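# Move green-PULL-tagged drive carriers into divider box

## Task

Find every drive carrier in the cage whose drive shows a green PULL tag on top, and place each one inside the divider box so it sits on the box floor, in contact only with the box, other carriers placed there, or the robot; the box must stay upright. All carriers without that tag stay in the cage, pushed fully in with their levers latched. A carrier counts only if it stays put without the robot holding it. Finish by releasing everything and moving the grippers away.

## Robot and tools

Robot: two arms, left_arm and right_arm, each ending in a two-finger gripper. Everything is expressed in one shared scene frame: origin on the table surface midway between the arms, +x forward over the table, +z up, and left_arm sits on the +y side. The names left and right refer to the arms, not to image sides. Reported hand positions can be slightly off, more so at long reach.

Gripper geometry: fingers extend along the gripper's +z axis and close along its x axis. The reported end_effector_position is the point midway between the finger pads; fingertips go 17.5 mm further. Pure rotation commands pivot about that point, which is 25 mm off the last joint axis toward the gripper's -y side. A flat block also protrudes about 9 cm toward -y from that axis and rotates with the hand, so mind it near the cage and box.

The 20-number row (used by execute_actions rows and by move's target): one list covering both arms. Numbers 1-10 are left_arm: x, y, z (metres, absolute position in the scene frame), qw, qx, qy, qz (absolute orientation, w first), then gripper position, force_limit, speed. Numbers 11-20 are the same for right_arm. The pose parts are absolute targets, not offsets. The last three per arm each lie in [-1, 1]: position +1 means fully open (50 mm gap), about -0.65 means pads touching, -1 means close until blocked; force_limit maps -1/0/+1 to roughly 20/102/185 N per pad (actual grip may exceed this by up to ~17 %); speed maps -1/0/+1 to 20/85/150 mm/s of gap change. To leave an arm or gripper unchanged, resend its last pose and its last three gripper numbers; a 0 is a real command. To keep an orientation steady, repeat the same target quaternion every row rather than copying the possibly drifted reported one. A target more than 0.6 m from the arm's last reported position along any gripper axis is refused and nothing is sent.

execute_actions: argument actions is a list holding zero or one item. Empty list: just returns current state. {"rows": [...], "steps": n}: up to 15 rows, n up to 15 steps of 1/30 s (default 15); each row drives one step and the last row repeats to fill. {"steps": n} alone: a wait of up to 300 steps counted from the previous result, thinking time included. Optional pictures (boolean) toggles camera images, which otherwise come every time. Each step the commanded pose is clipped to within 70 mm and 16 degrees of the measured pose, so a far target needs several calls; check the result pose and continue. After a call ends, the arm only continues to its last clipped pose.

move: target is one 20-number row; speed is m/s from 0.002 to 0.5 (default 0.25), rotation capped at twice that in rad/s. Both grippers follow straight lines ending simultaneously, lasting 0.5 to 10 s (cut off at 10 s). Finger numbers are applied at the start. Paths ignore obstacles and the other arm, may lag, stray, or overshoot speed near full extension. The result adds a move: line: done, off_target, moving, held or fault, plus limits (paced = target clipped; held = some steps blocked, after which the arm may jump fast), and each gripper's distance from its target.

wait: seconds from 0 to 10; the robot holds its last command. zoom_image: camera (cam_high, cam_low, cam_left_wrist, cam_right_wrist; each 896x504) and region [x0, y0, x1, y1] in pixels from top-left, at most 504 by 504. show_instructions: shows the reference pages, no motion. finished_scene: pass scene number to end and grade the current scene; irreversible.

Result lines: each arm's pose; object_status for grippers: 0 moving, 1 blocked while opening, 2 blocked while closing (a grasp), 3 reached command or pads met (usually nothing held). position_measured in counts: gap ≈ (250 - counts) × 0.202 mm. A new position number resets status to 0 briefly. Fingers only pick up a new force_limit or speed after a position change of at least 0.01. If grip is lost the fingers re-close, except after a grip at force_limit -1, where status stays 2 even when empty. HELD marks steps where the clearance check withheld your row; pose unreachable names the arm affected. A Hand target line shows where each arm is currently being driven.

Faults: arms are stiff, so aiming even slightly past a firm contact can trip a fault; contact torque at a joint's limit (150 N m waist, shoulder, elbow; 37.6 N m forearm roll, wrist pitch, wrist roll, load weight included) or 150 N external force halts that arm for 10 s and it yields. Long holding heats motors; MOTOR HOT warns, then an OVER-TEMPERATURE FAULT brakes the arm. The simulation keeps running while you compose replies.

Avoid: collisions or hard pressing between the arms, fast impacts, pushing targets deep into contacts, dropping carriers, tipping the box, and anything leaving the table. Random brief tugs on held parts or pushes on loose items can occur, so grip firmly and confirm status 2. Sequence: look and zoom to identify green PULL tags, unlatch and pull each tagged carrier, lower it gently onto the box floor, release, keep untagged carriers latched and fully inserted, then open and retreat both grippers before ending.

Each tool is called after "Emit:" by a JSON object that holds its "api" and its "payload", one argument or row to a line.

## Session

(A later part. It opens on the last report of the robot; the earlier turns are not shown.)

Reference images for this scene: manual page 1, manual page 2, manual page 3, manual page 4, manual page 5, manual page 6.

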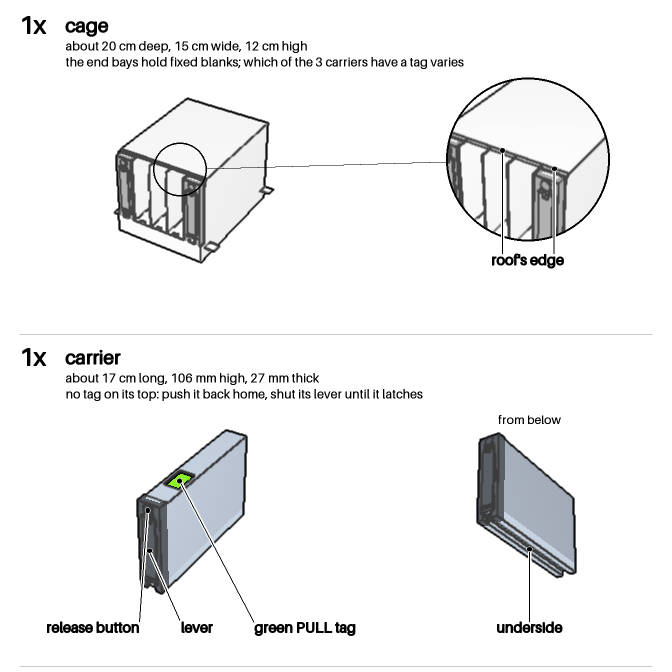

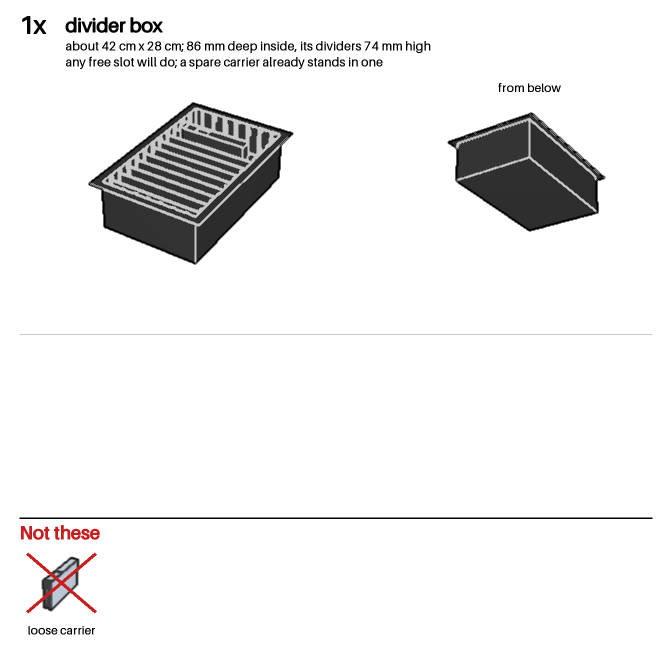

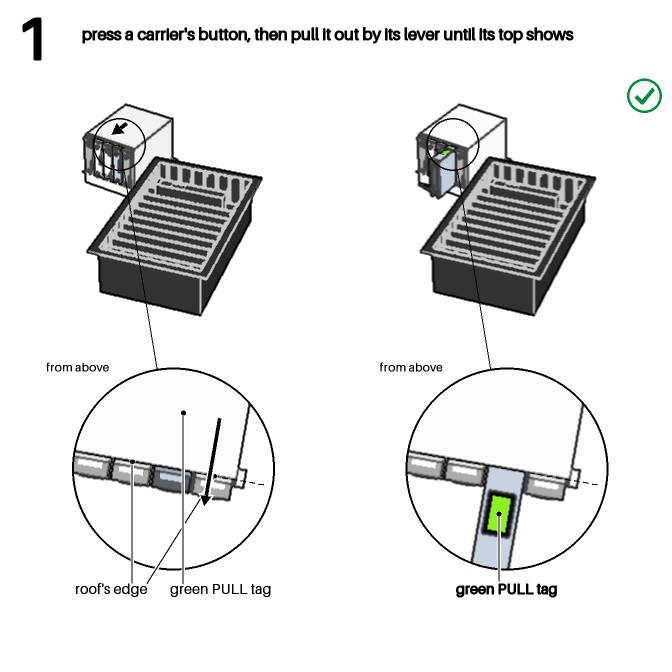

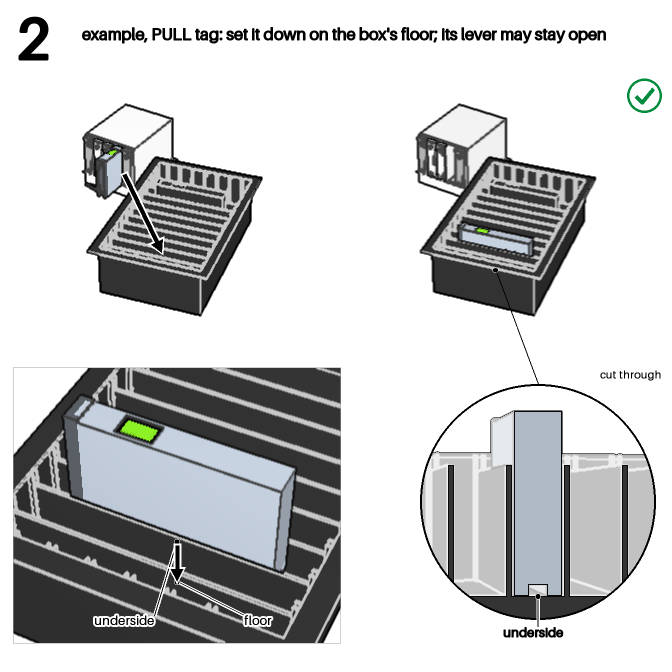

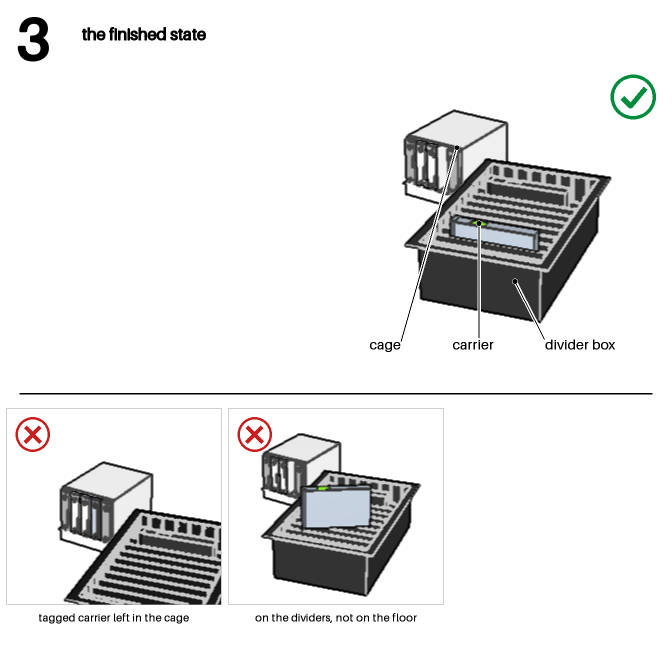

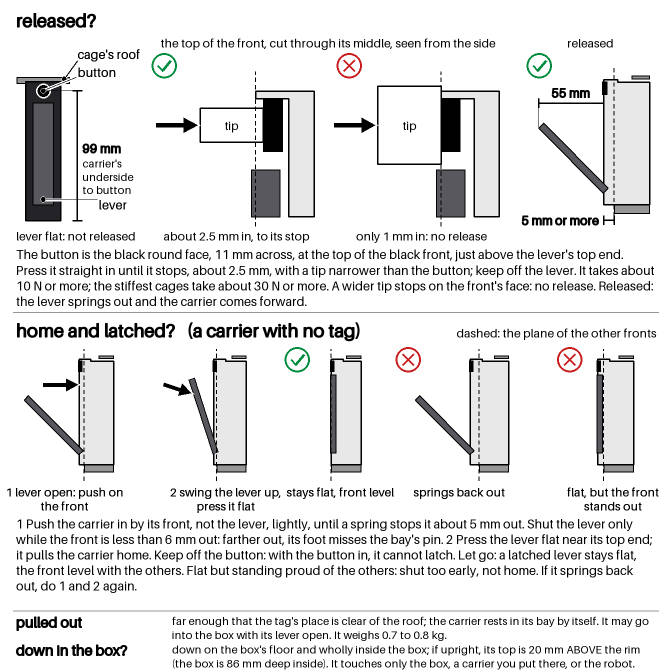

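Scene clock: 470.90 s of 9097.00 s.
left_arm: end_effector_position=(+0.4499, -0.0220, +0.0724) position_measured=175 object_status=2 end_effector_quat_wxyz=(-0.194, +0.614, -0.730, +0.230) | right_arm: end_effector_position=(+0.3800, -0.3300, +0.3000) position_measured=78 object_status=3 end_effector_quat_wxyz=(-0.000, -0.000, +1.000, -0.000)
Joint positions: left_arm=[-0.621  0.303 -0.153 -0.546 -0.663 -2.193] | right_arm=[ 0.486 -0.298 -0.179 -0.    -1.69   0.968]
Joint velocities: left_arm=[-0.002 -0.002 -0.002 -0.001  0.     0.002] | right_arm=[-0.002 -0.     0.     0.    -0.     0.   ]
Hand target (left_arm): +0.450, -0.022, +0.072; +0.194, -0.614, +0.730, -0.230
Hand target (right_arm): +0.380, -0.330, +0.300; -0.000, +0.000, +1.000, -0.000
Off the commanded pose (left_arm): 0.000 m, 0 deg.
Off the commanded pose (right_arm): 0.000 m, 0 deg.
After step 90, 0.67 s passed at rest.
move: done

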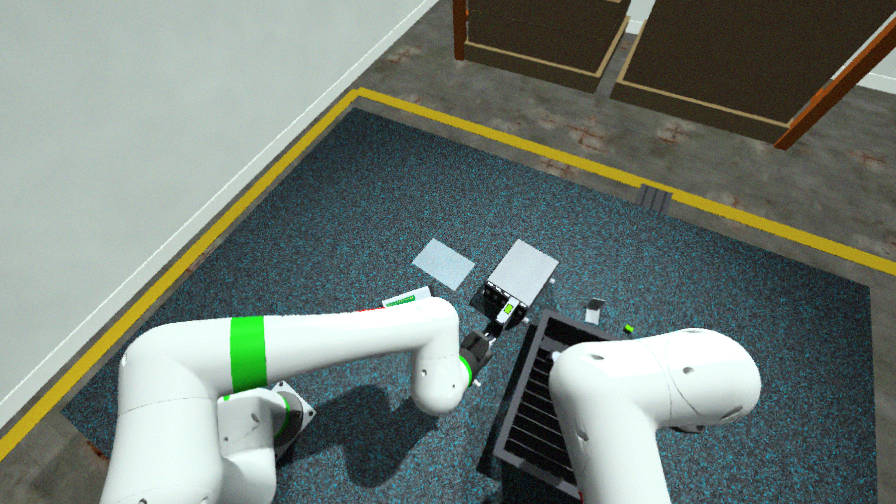

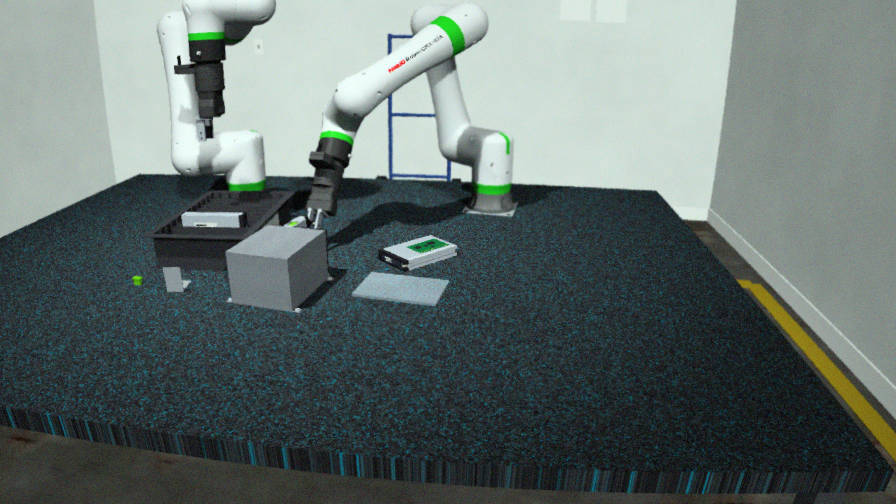

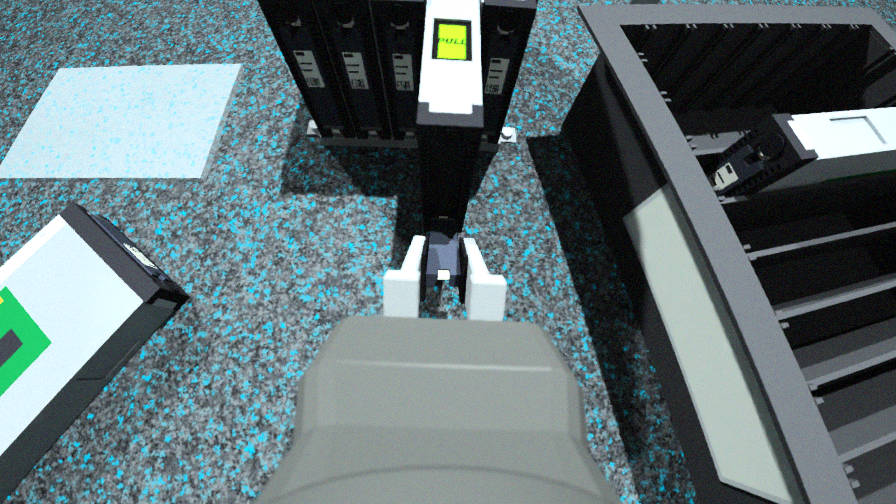

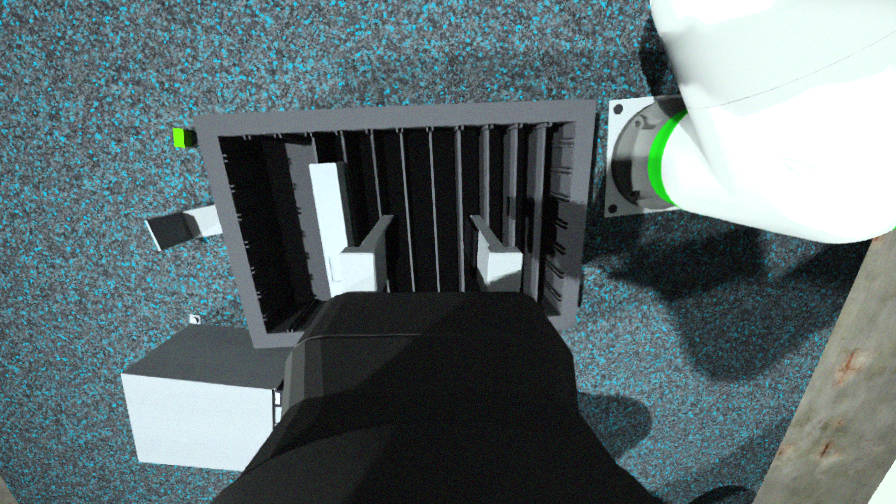

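Emit:
{"api": "move", "payload": {
  "target": [0.4005,-0.0136,0.0724,0.1938,-0.6145,0.7298,-0.2301,-1,-0.25,0.5, 0.50,-0.15,0.25,0,0.7649,0.6441,0,0.6,-0.4,0.5],
  "speed": 0.12
}}

Scene clock: 512.00 s of 9097.00 s.
left_arm: end_effector_position=(+0.4005, -0.0135, +0.0724) position_measured=175 object_status=2 end_effector_quat_wxyz=(-0.194, +0.614, -0.730, +0.230) | right_arm: end_effector_position=(+0.4998, -0.1500, +0.2500) position_measured=63 object_status=3 end_effector_quat_wxyz=(+0.000, +0.765, +0.644, +0.000)
Joint positions: left_arm=[-0.691  0.231 -0.235 -0.587 -0.688 -2.1  ] | right_arm=[ 0.569  0.177  0.152  0.    -1.546 -0.857]
Joint velocities: left_arm=[ 0.     0.    -0.001  0.    -0.     0.001] | right_arm=[ 0.     0.001  0.001  0.     0.    -0.006]
Hand target (left_arm): +0.401, -0.014, +0.072; +0.194, -0.614, +0.730, -0.230
Hand target (right_arm): +0.500, -0.150, +0.250; +0.000, +0.765, +0.644, +0.000
Off the commanded pose (left_arm): 0.000 m, 0 deg.
Off the commanded pose (right_arm): 0.000 m, 0 deg.
After step 90, 30.50 s passed at rest.
move: done

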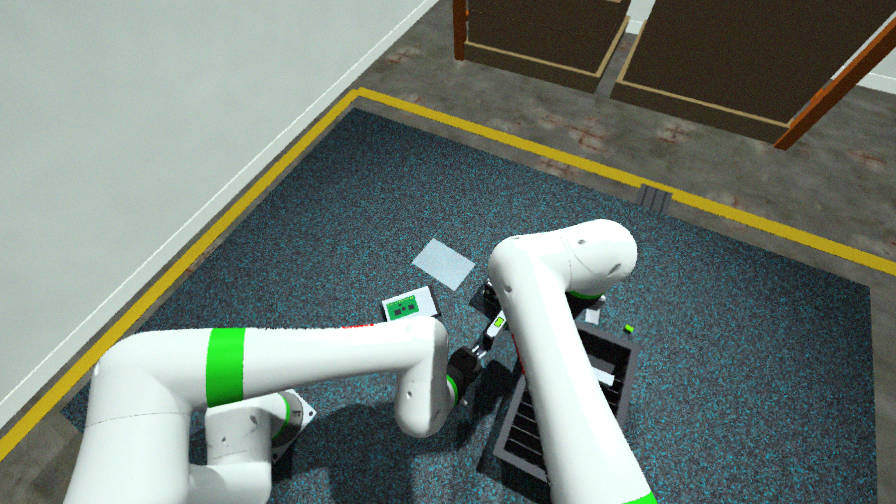

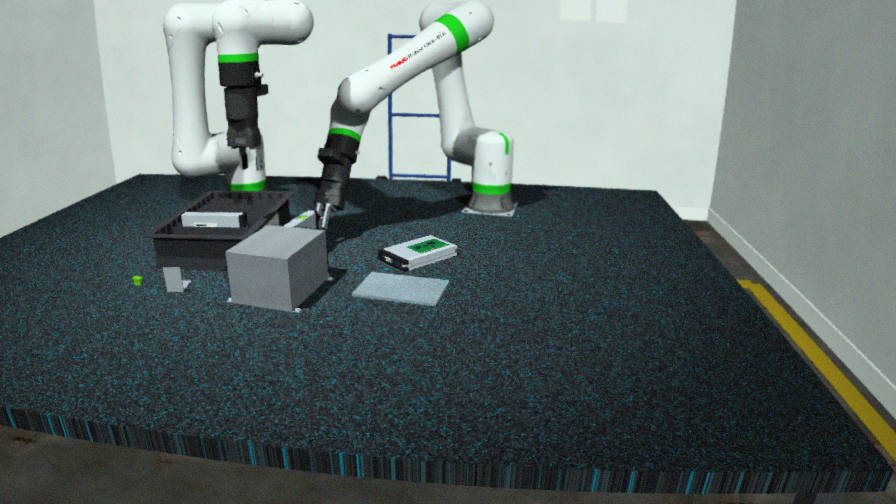

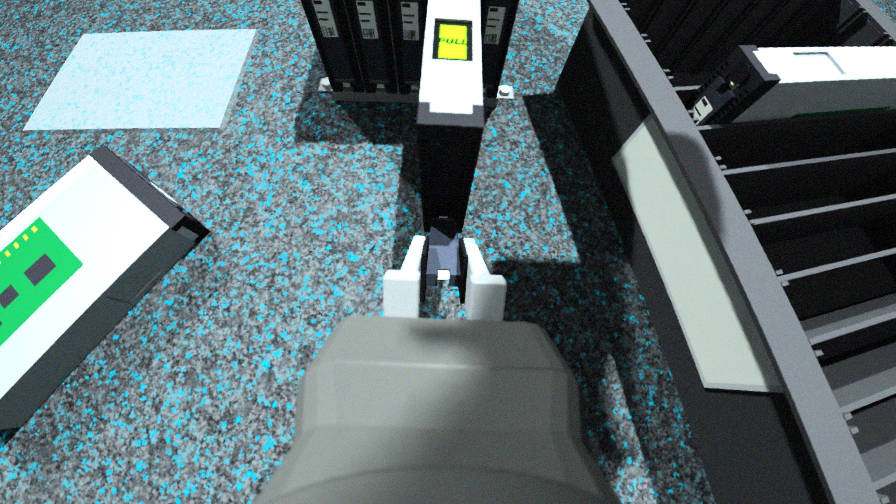

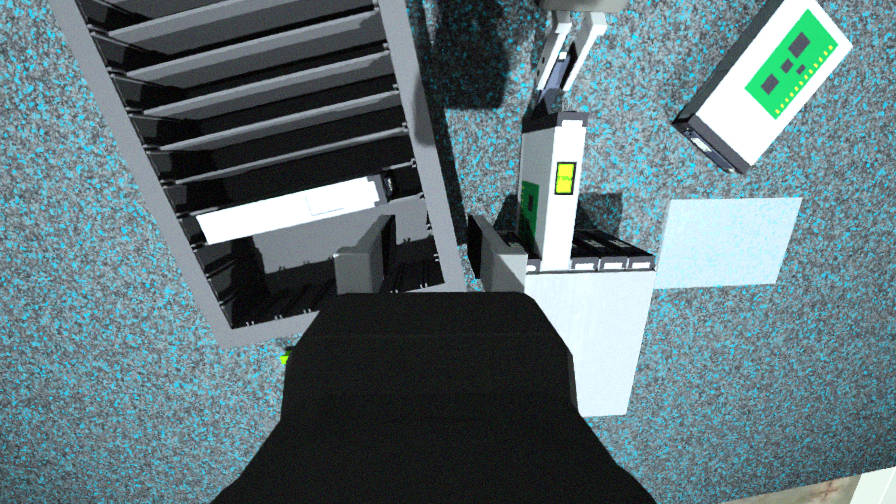

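Emit:
{"api": "move", "payload": {
  "target": [0.4005,-0.0136,0.0724,0.1938,-0.6145,0.7298,-0.2301,-1,-0.25,0.5, 0.5178,-0.0338,0.19,0,0.7649,0.6441,0,0.6,-0.4,0.5],
  "speed": 0.12
}}

Emit:
{"api": "zoom_image", "payload": {
  "camera": "cam_right_wrist",
  "region": [300,60,580,300]
}}

Scene clock: 516.73 s of 9097.00 s.
left_arm: end_effector_position=(+0.4005, -0.0136, +0.0724) position_measured=175 object_status=2 end_effector_quat_wxyz=(-0.194, +0.614, -0.730, +0.230) | right_arm: end_effector_position=(+0.5178, -0.0340, +0.1900) position_measured=63 object_status=3 end_effector_quat_wxyz=(+0.000, +0.765, +0.644, +0.000)
Joint positions: left_arm=[-0.691  0.231 -0.235 -0.587 -0.688 -2.1  ] | right_arm=[ 0.704  0.374  0.261  0.    -1.457 -0.992]
Joint velocities: left_arm=[ 0.001  0.    -0.     0.    -0.001 -0.002] | right_arm=[ 0.002  0.003  0.002  0.     0.    -0.002]
Hand target (left_arm): +0.400, -0.014, +0.072; +0.194, -0.614, +0.730, -0.230
Hand target (right_arm): +0.518, -0.034, +0.190; +0.000, +0.765, +0.644, +0.000
Off the commanded pose (left_arm): 0.000 m, 0 deg.
Off the commanded pose (right_arm): 0.000 m, 0 deg.
After step 90, 0.23 s passed at rest.
move: done

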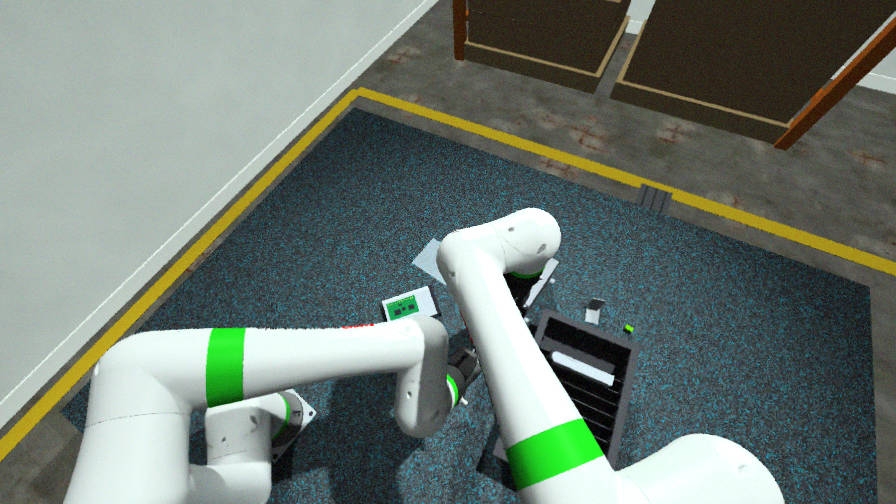

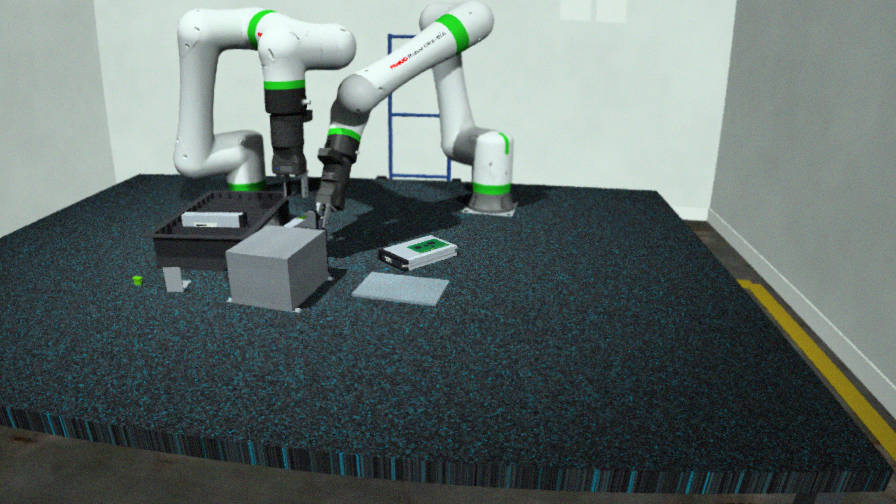

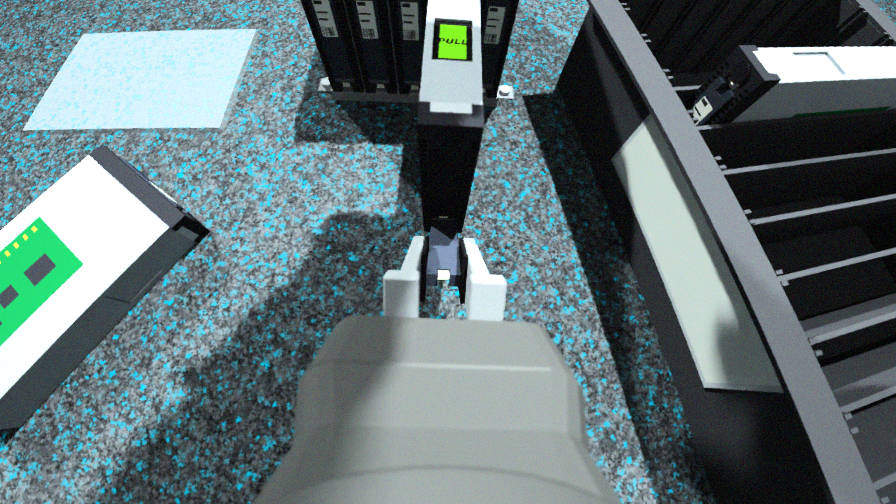

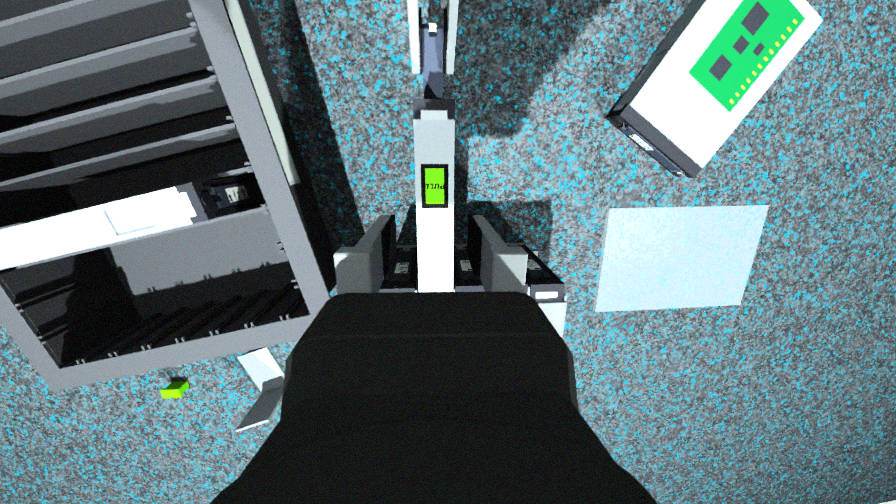

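Region (300, 60, 580, 300) of cam_right_wrist's 896x504 image, scaled by 1.800, with more detail than that image has; it fills the top 432 rows of this view, and the rest is white.

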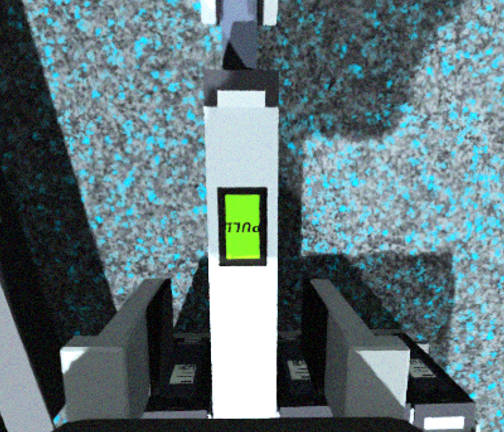

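Emit:
{"api": "move", "payload": {
  "target": [0.4005,-0.0136,0.0724,0.1938,-0.6145,0.7298,-0.2301,-1,-0.25,0.5, 0.5179,-0.0332,0.135,0,0.7649,0.6441,0,0.6,-0.4,0.5],
  "speed": 0.08
}}

Emit:
{"api": "zoom_image", "payload": {
  "camera": "cam_right_wrist",
  "region": [300,60,580,300]
}}

Scene clock: 522.00 s of 9097.00 s.
left_arm: end_effector_position=(+0.4005, -0.0136, +0.0724) position_measured=175 object_status=2 end_effector_quat_wxyz=(-0.194, +0.614, -0.730, +0.230) | right_arm: end_effector_position=(+0.5178, -0.0332, +0.1351) position_measured=63 object_status=3 end_effector_quat_wxyz=(-0.000, +0.765, +0.644, +0.000)
Joint positions: left_arm=[-0.691  0.231 -0.235 -0.587 -0.688 -2.1  ] | right_arm=[ 0.704  0.4    0.166 -0.    -1.337 -0.992]
Joint velocities: left_arm=[-0.002  0.     0.    -0.    -0.001 -0.   ] | right_arm=[ 0.     0.001 -0.002  0.     0.003 -0.   ]
Hand target (left_arm): +0.400, -0.014, +0.072; +0.194, -0.614, +0.730, -0.230
Hand target (right_arm): +0.518, -0.033, +0.135; -0.000, +0.765, +0.644, -0.000
Off the commanded pose (left_arm): 0.000 m, 0 deg.
Off the commanded pose (right_arm): 0.000 m, 0 deg.
After step 90, 1.23 s passed at rest.
move: done

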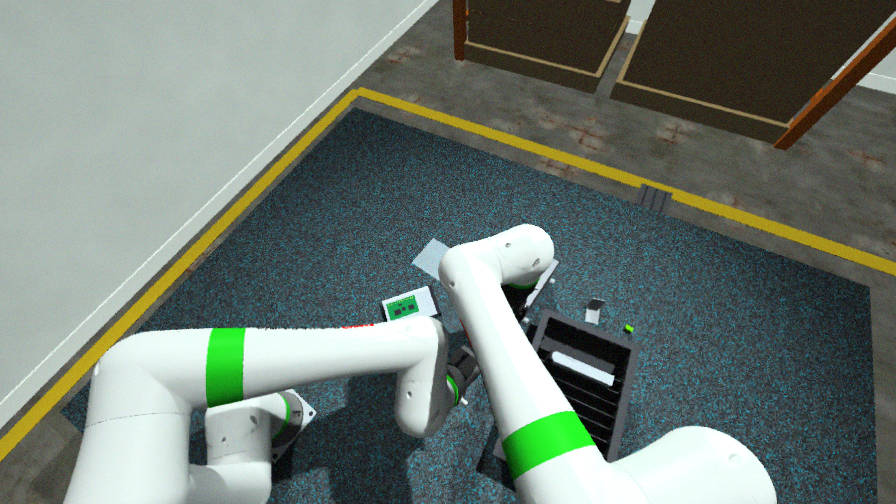

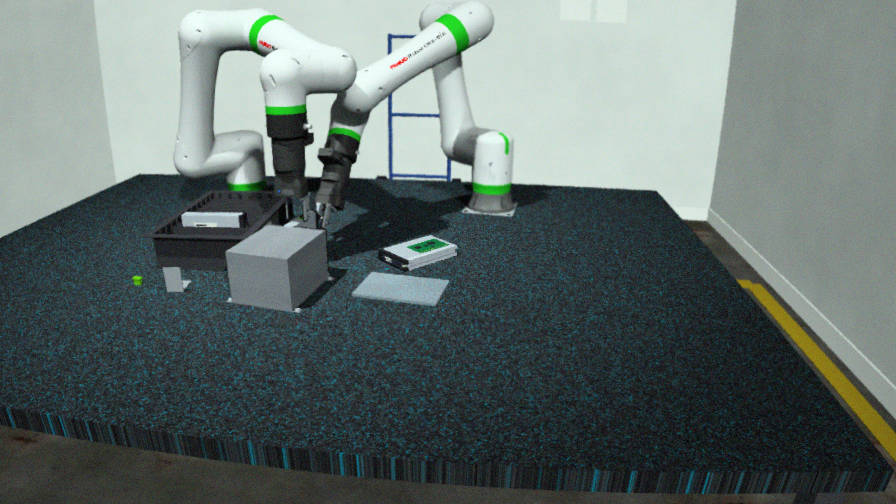

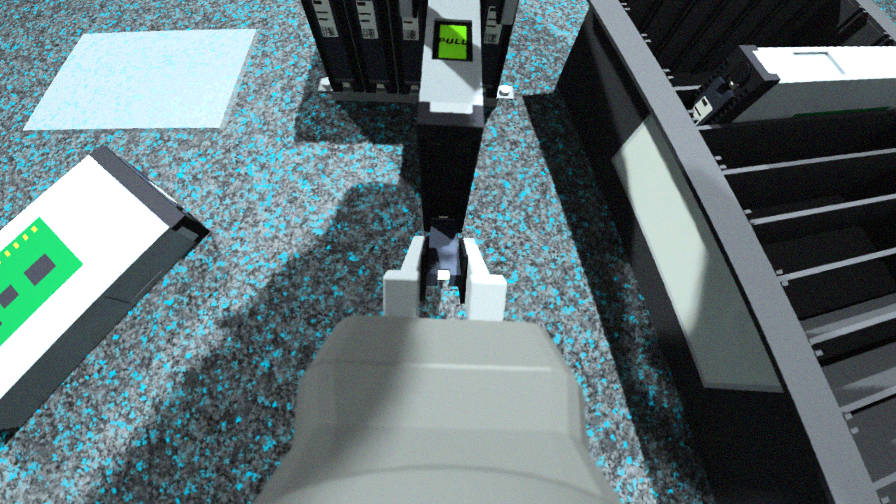

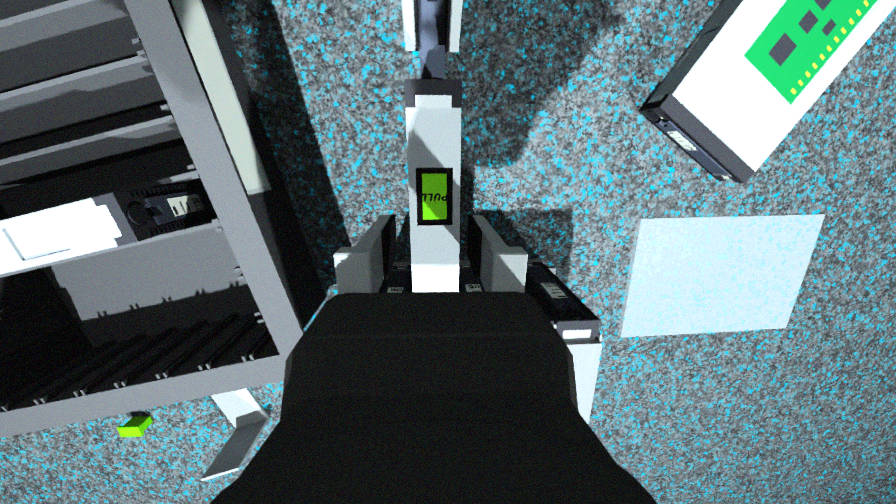

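Region (300, 60, 580, 300) of cam_right_wrist's 896x504 image, scaled by 1.800, with more detail than that image has; it fills the top 432 rows of this view, and the rest is white.

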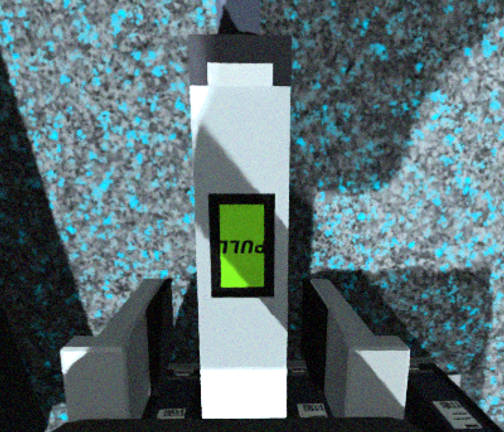

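Emit:
{"api": "move", "payload": {
  "target": [0.4005,-0.0136,0.0724,0.1938,-0.6145,0.7298,-0.2301,-1,-0.25,0.5, 0.5180,-0.0325,0.104,0,0.7649,0.6441,0,0.6,-0.4,0.5],
  "speed": 0.05
}}

Emit:
{"api": "zoom_image", "payload": {
  "camera": "cam_right_wrist",
  "region": [300,60,580,300]
}}

Scene clock: 526.70 s of 9097.00 s.
left_arm: end_effector_position=(+0.4005, -0.0136, +0.0724) position_measured=175 object_status=2 end_effector_quat_wxyz=(-0.194, +0.614, -0.730, +0.230) | right_arm: end_effector_position=(+0.5180, -0.0325, +0.1041) position_measured=63 object_status=3 end_effector_quat_wxyz=(-0.000, +0.765, +0.644, +0.000)
Joint positions: left_arm=[-0.691  0.231 -0.235 -0.587 -0.688 -2.1  ] | right_arm=[ 0.705  0.421  0.121 -0.    -1.271 -0.993]
Joint velocities: left_arm=[ 0.     0.    -0.    -0.    -0.001  0.   ] | right_arm=[ 0.     0.001 -0.002  0.     0.003 -0.001]
Hand target (left_arm): +0.400, -0.014, +0.072; +0.194, -0.614, +0.730, -0.230
Hand target (right_arm): +0.518, -0.033, +0.104; -0.000, +0.765, +0.644, -0.000
Off the commanded pose (left_arm): 0.000 m, 0 deg.
Off the commanded pose (right_arm): 0.000 m, 0 deg.
After step 90, 0.77 s passed at rest.
move: done

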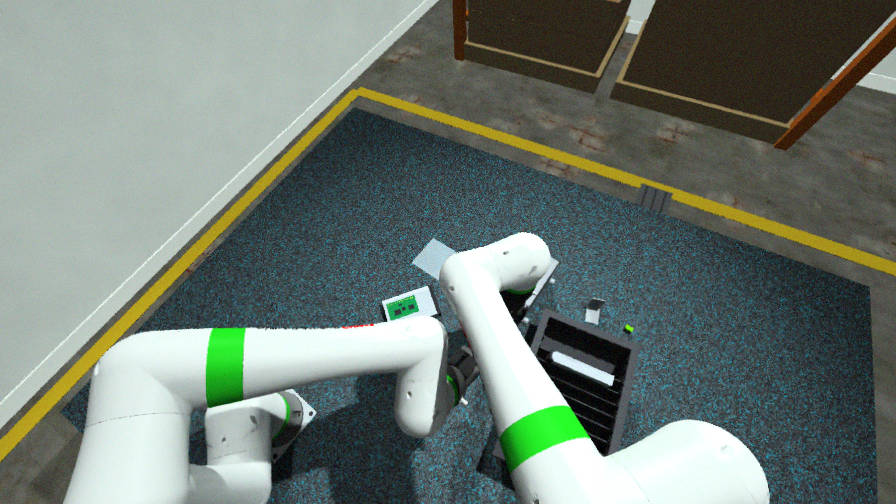

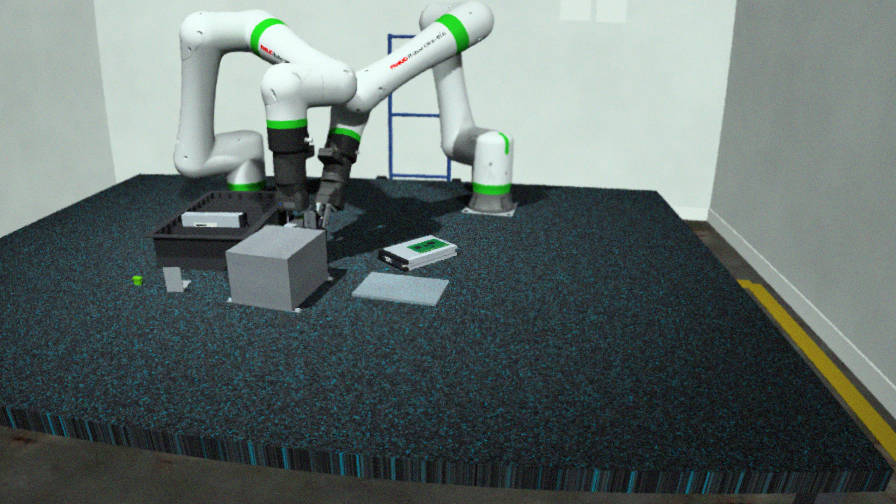

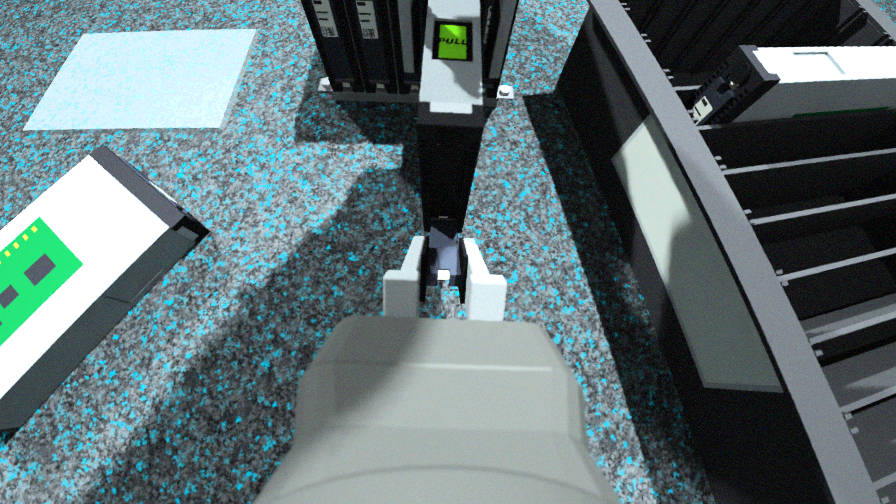

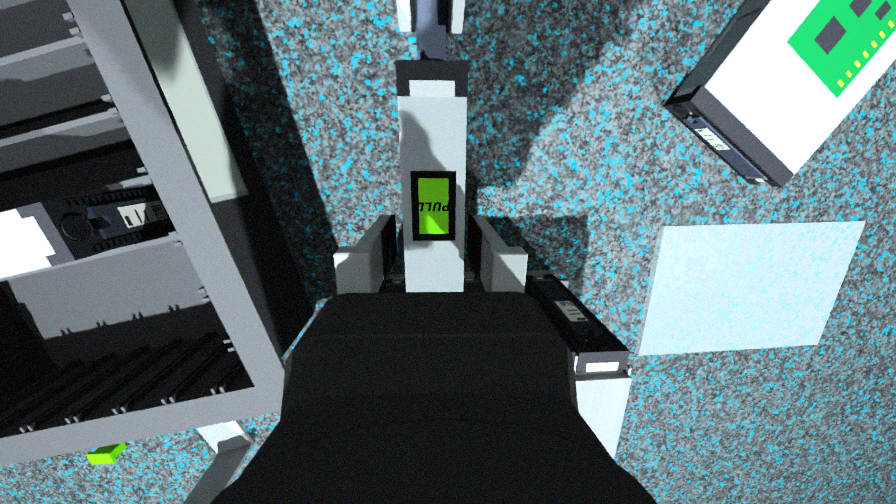

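Region (300, 60, 580, 300) of cam_right_wrist's 896x504 image, scaled by 1.800, with more detail than that image has; it fills the top 432 rows of this view, and the rest is white.

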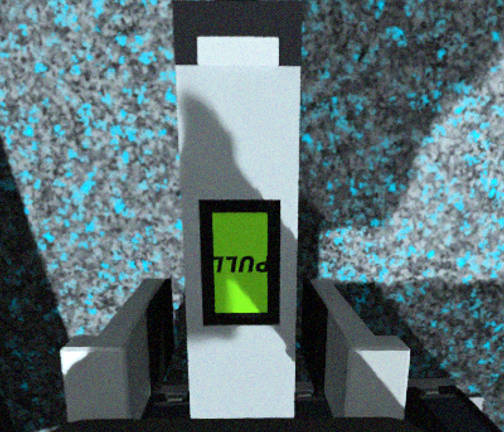

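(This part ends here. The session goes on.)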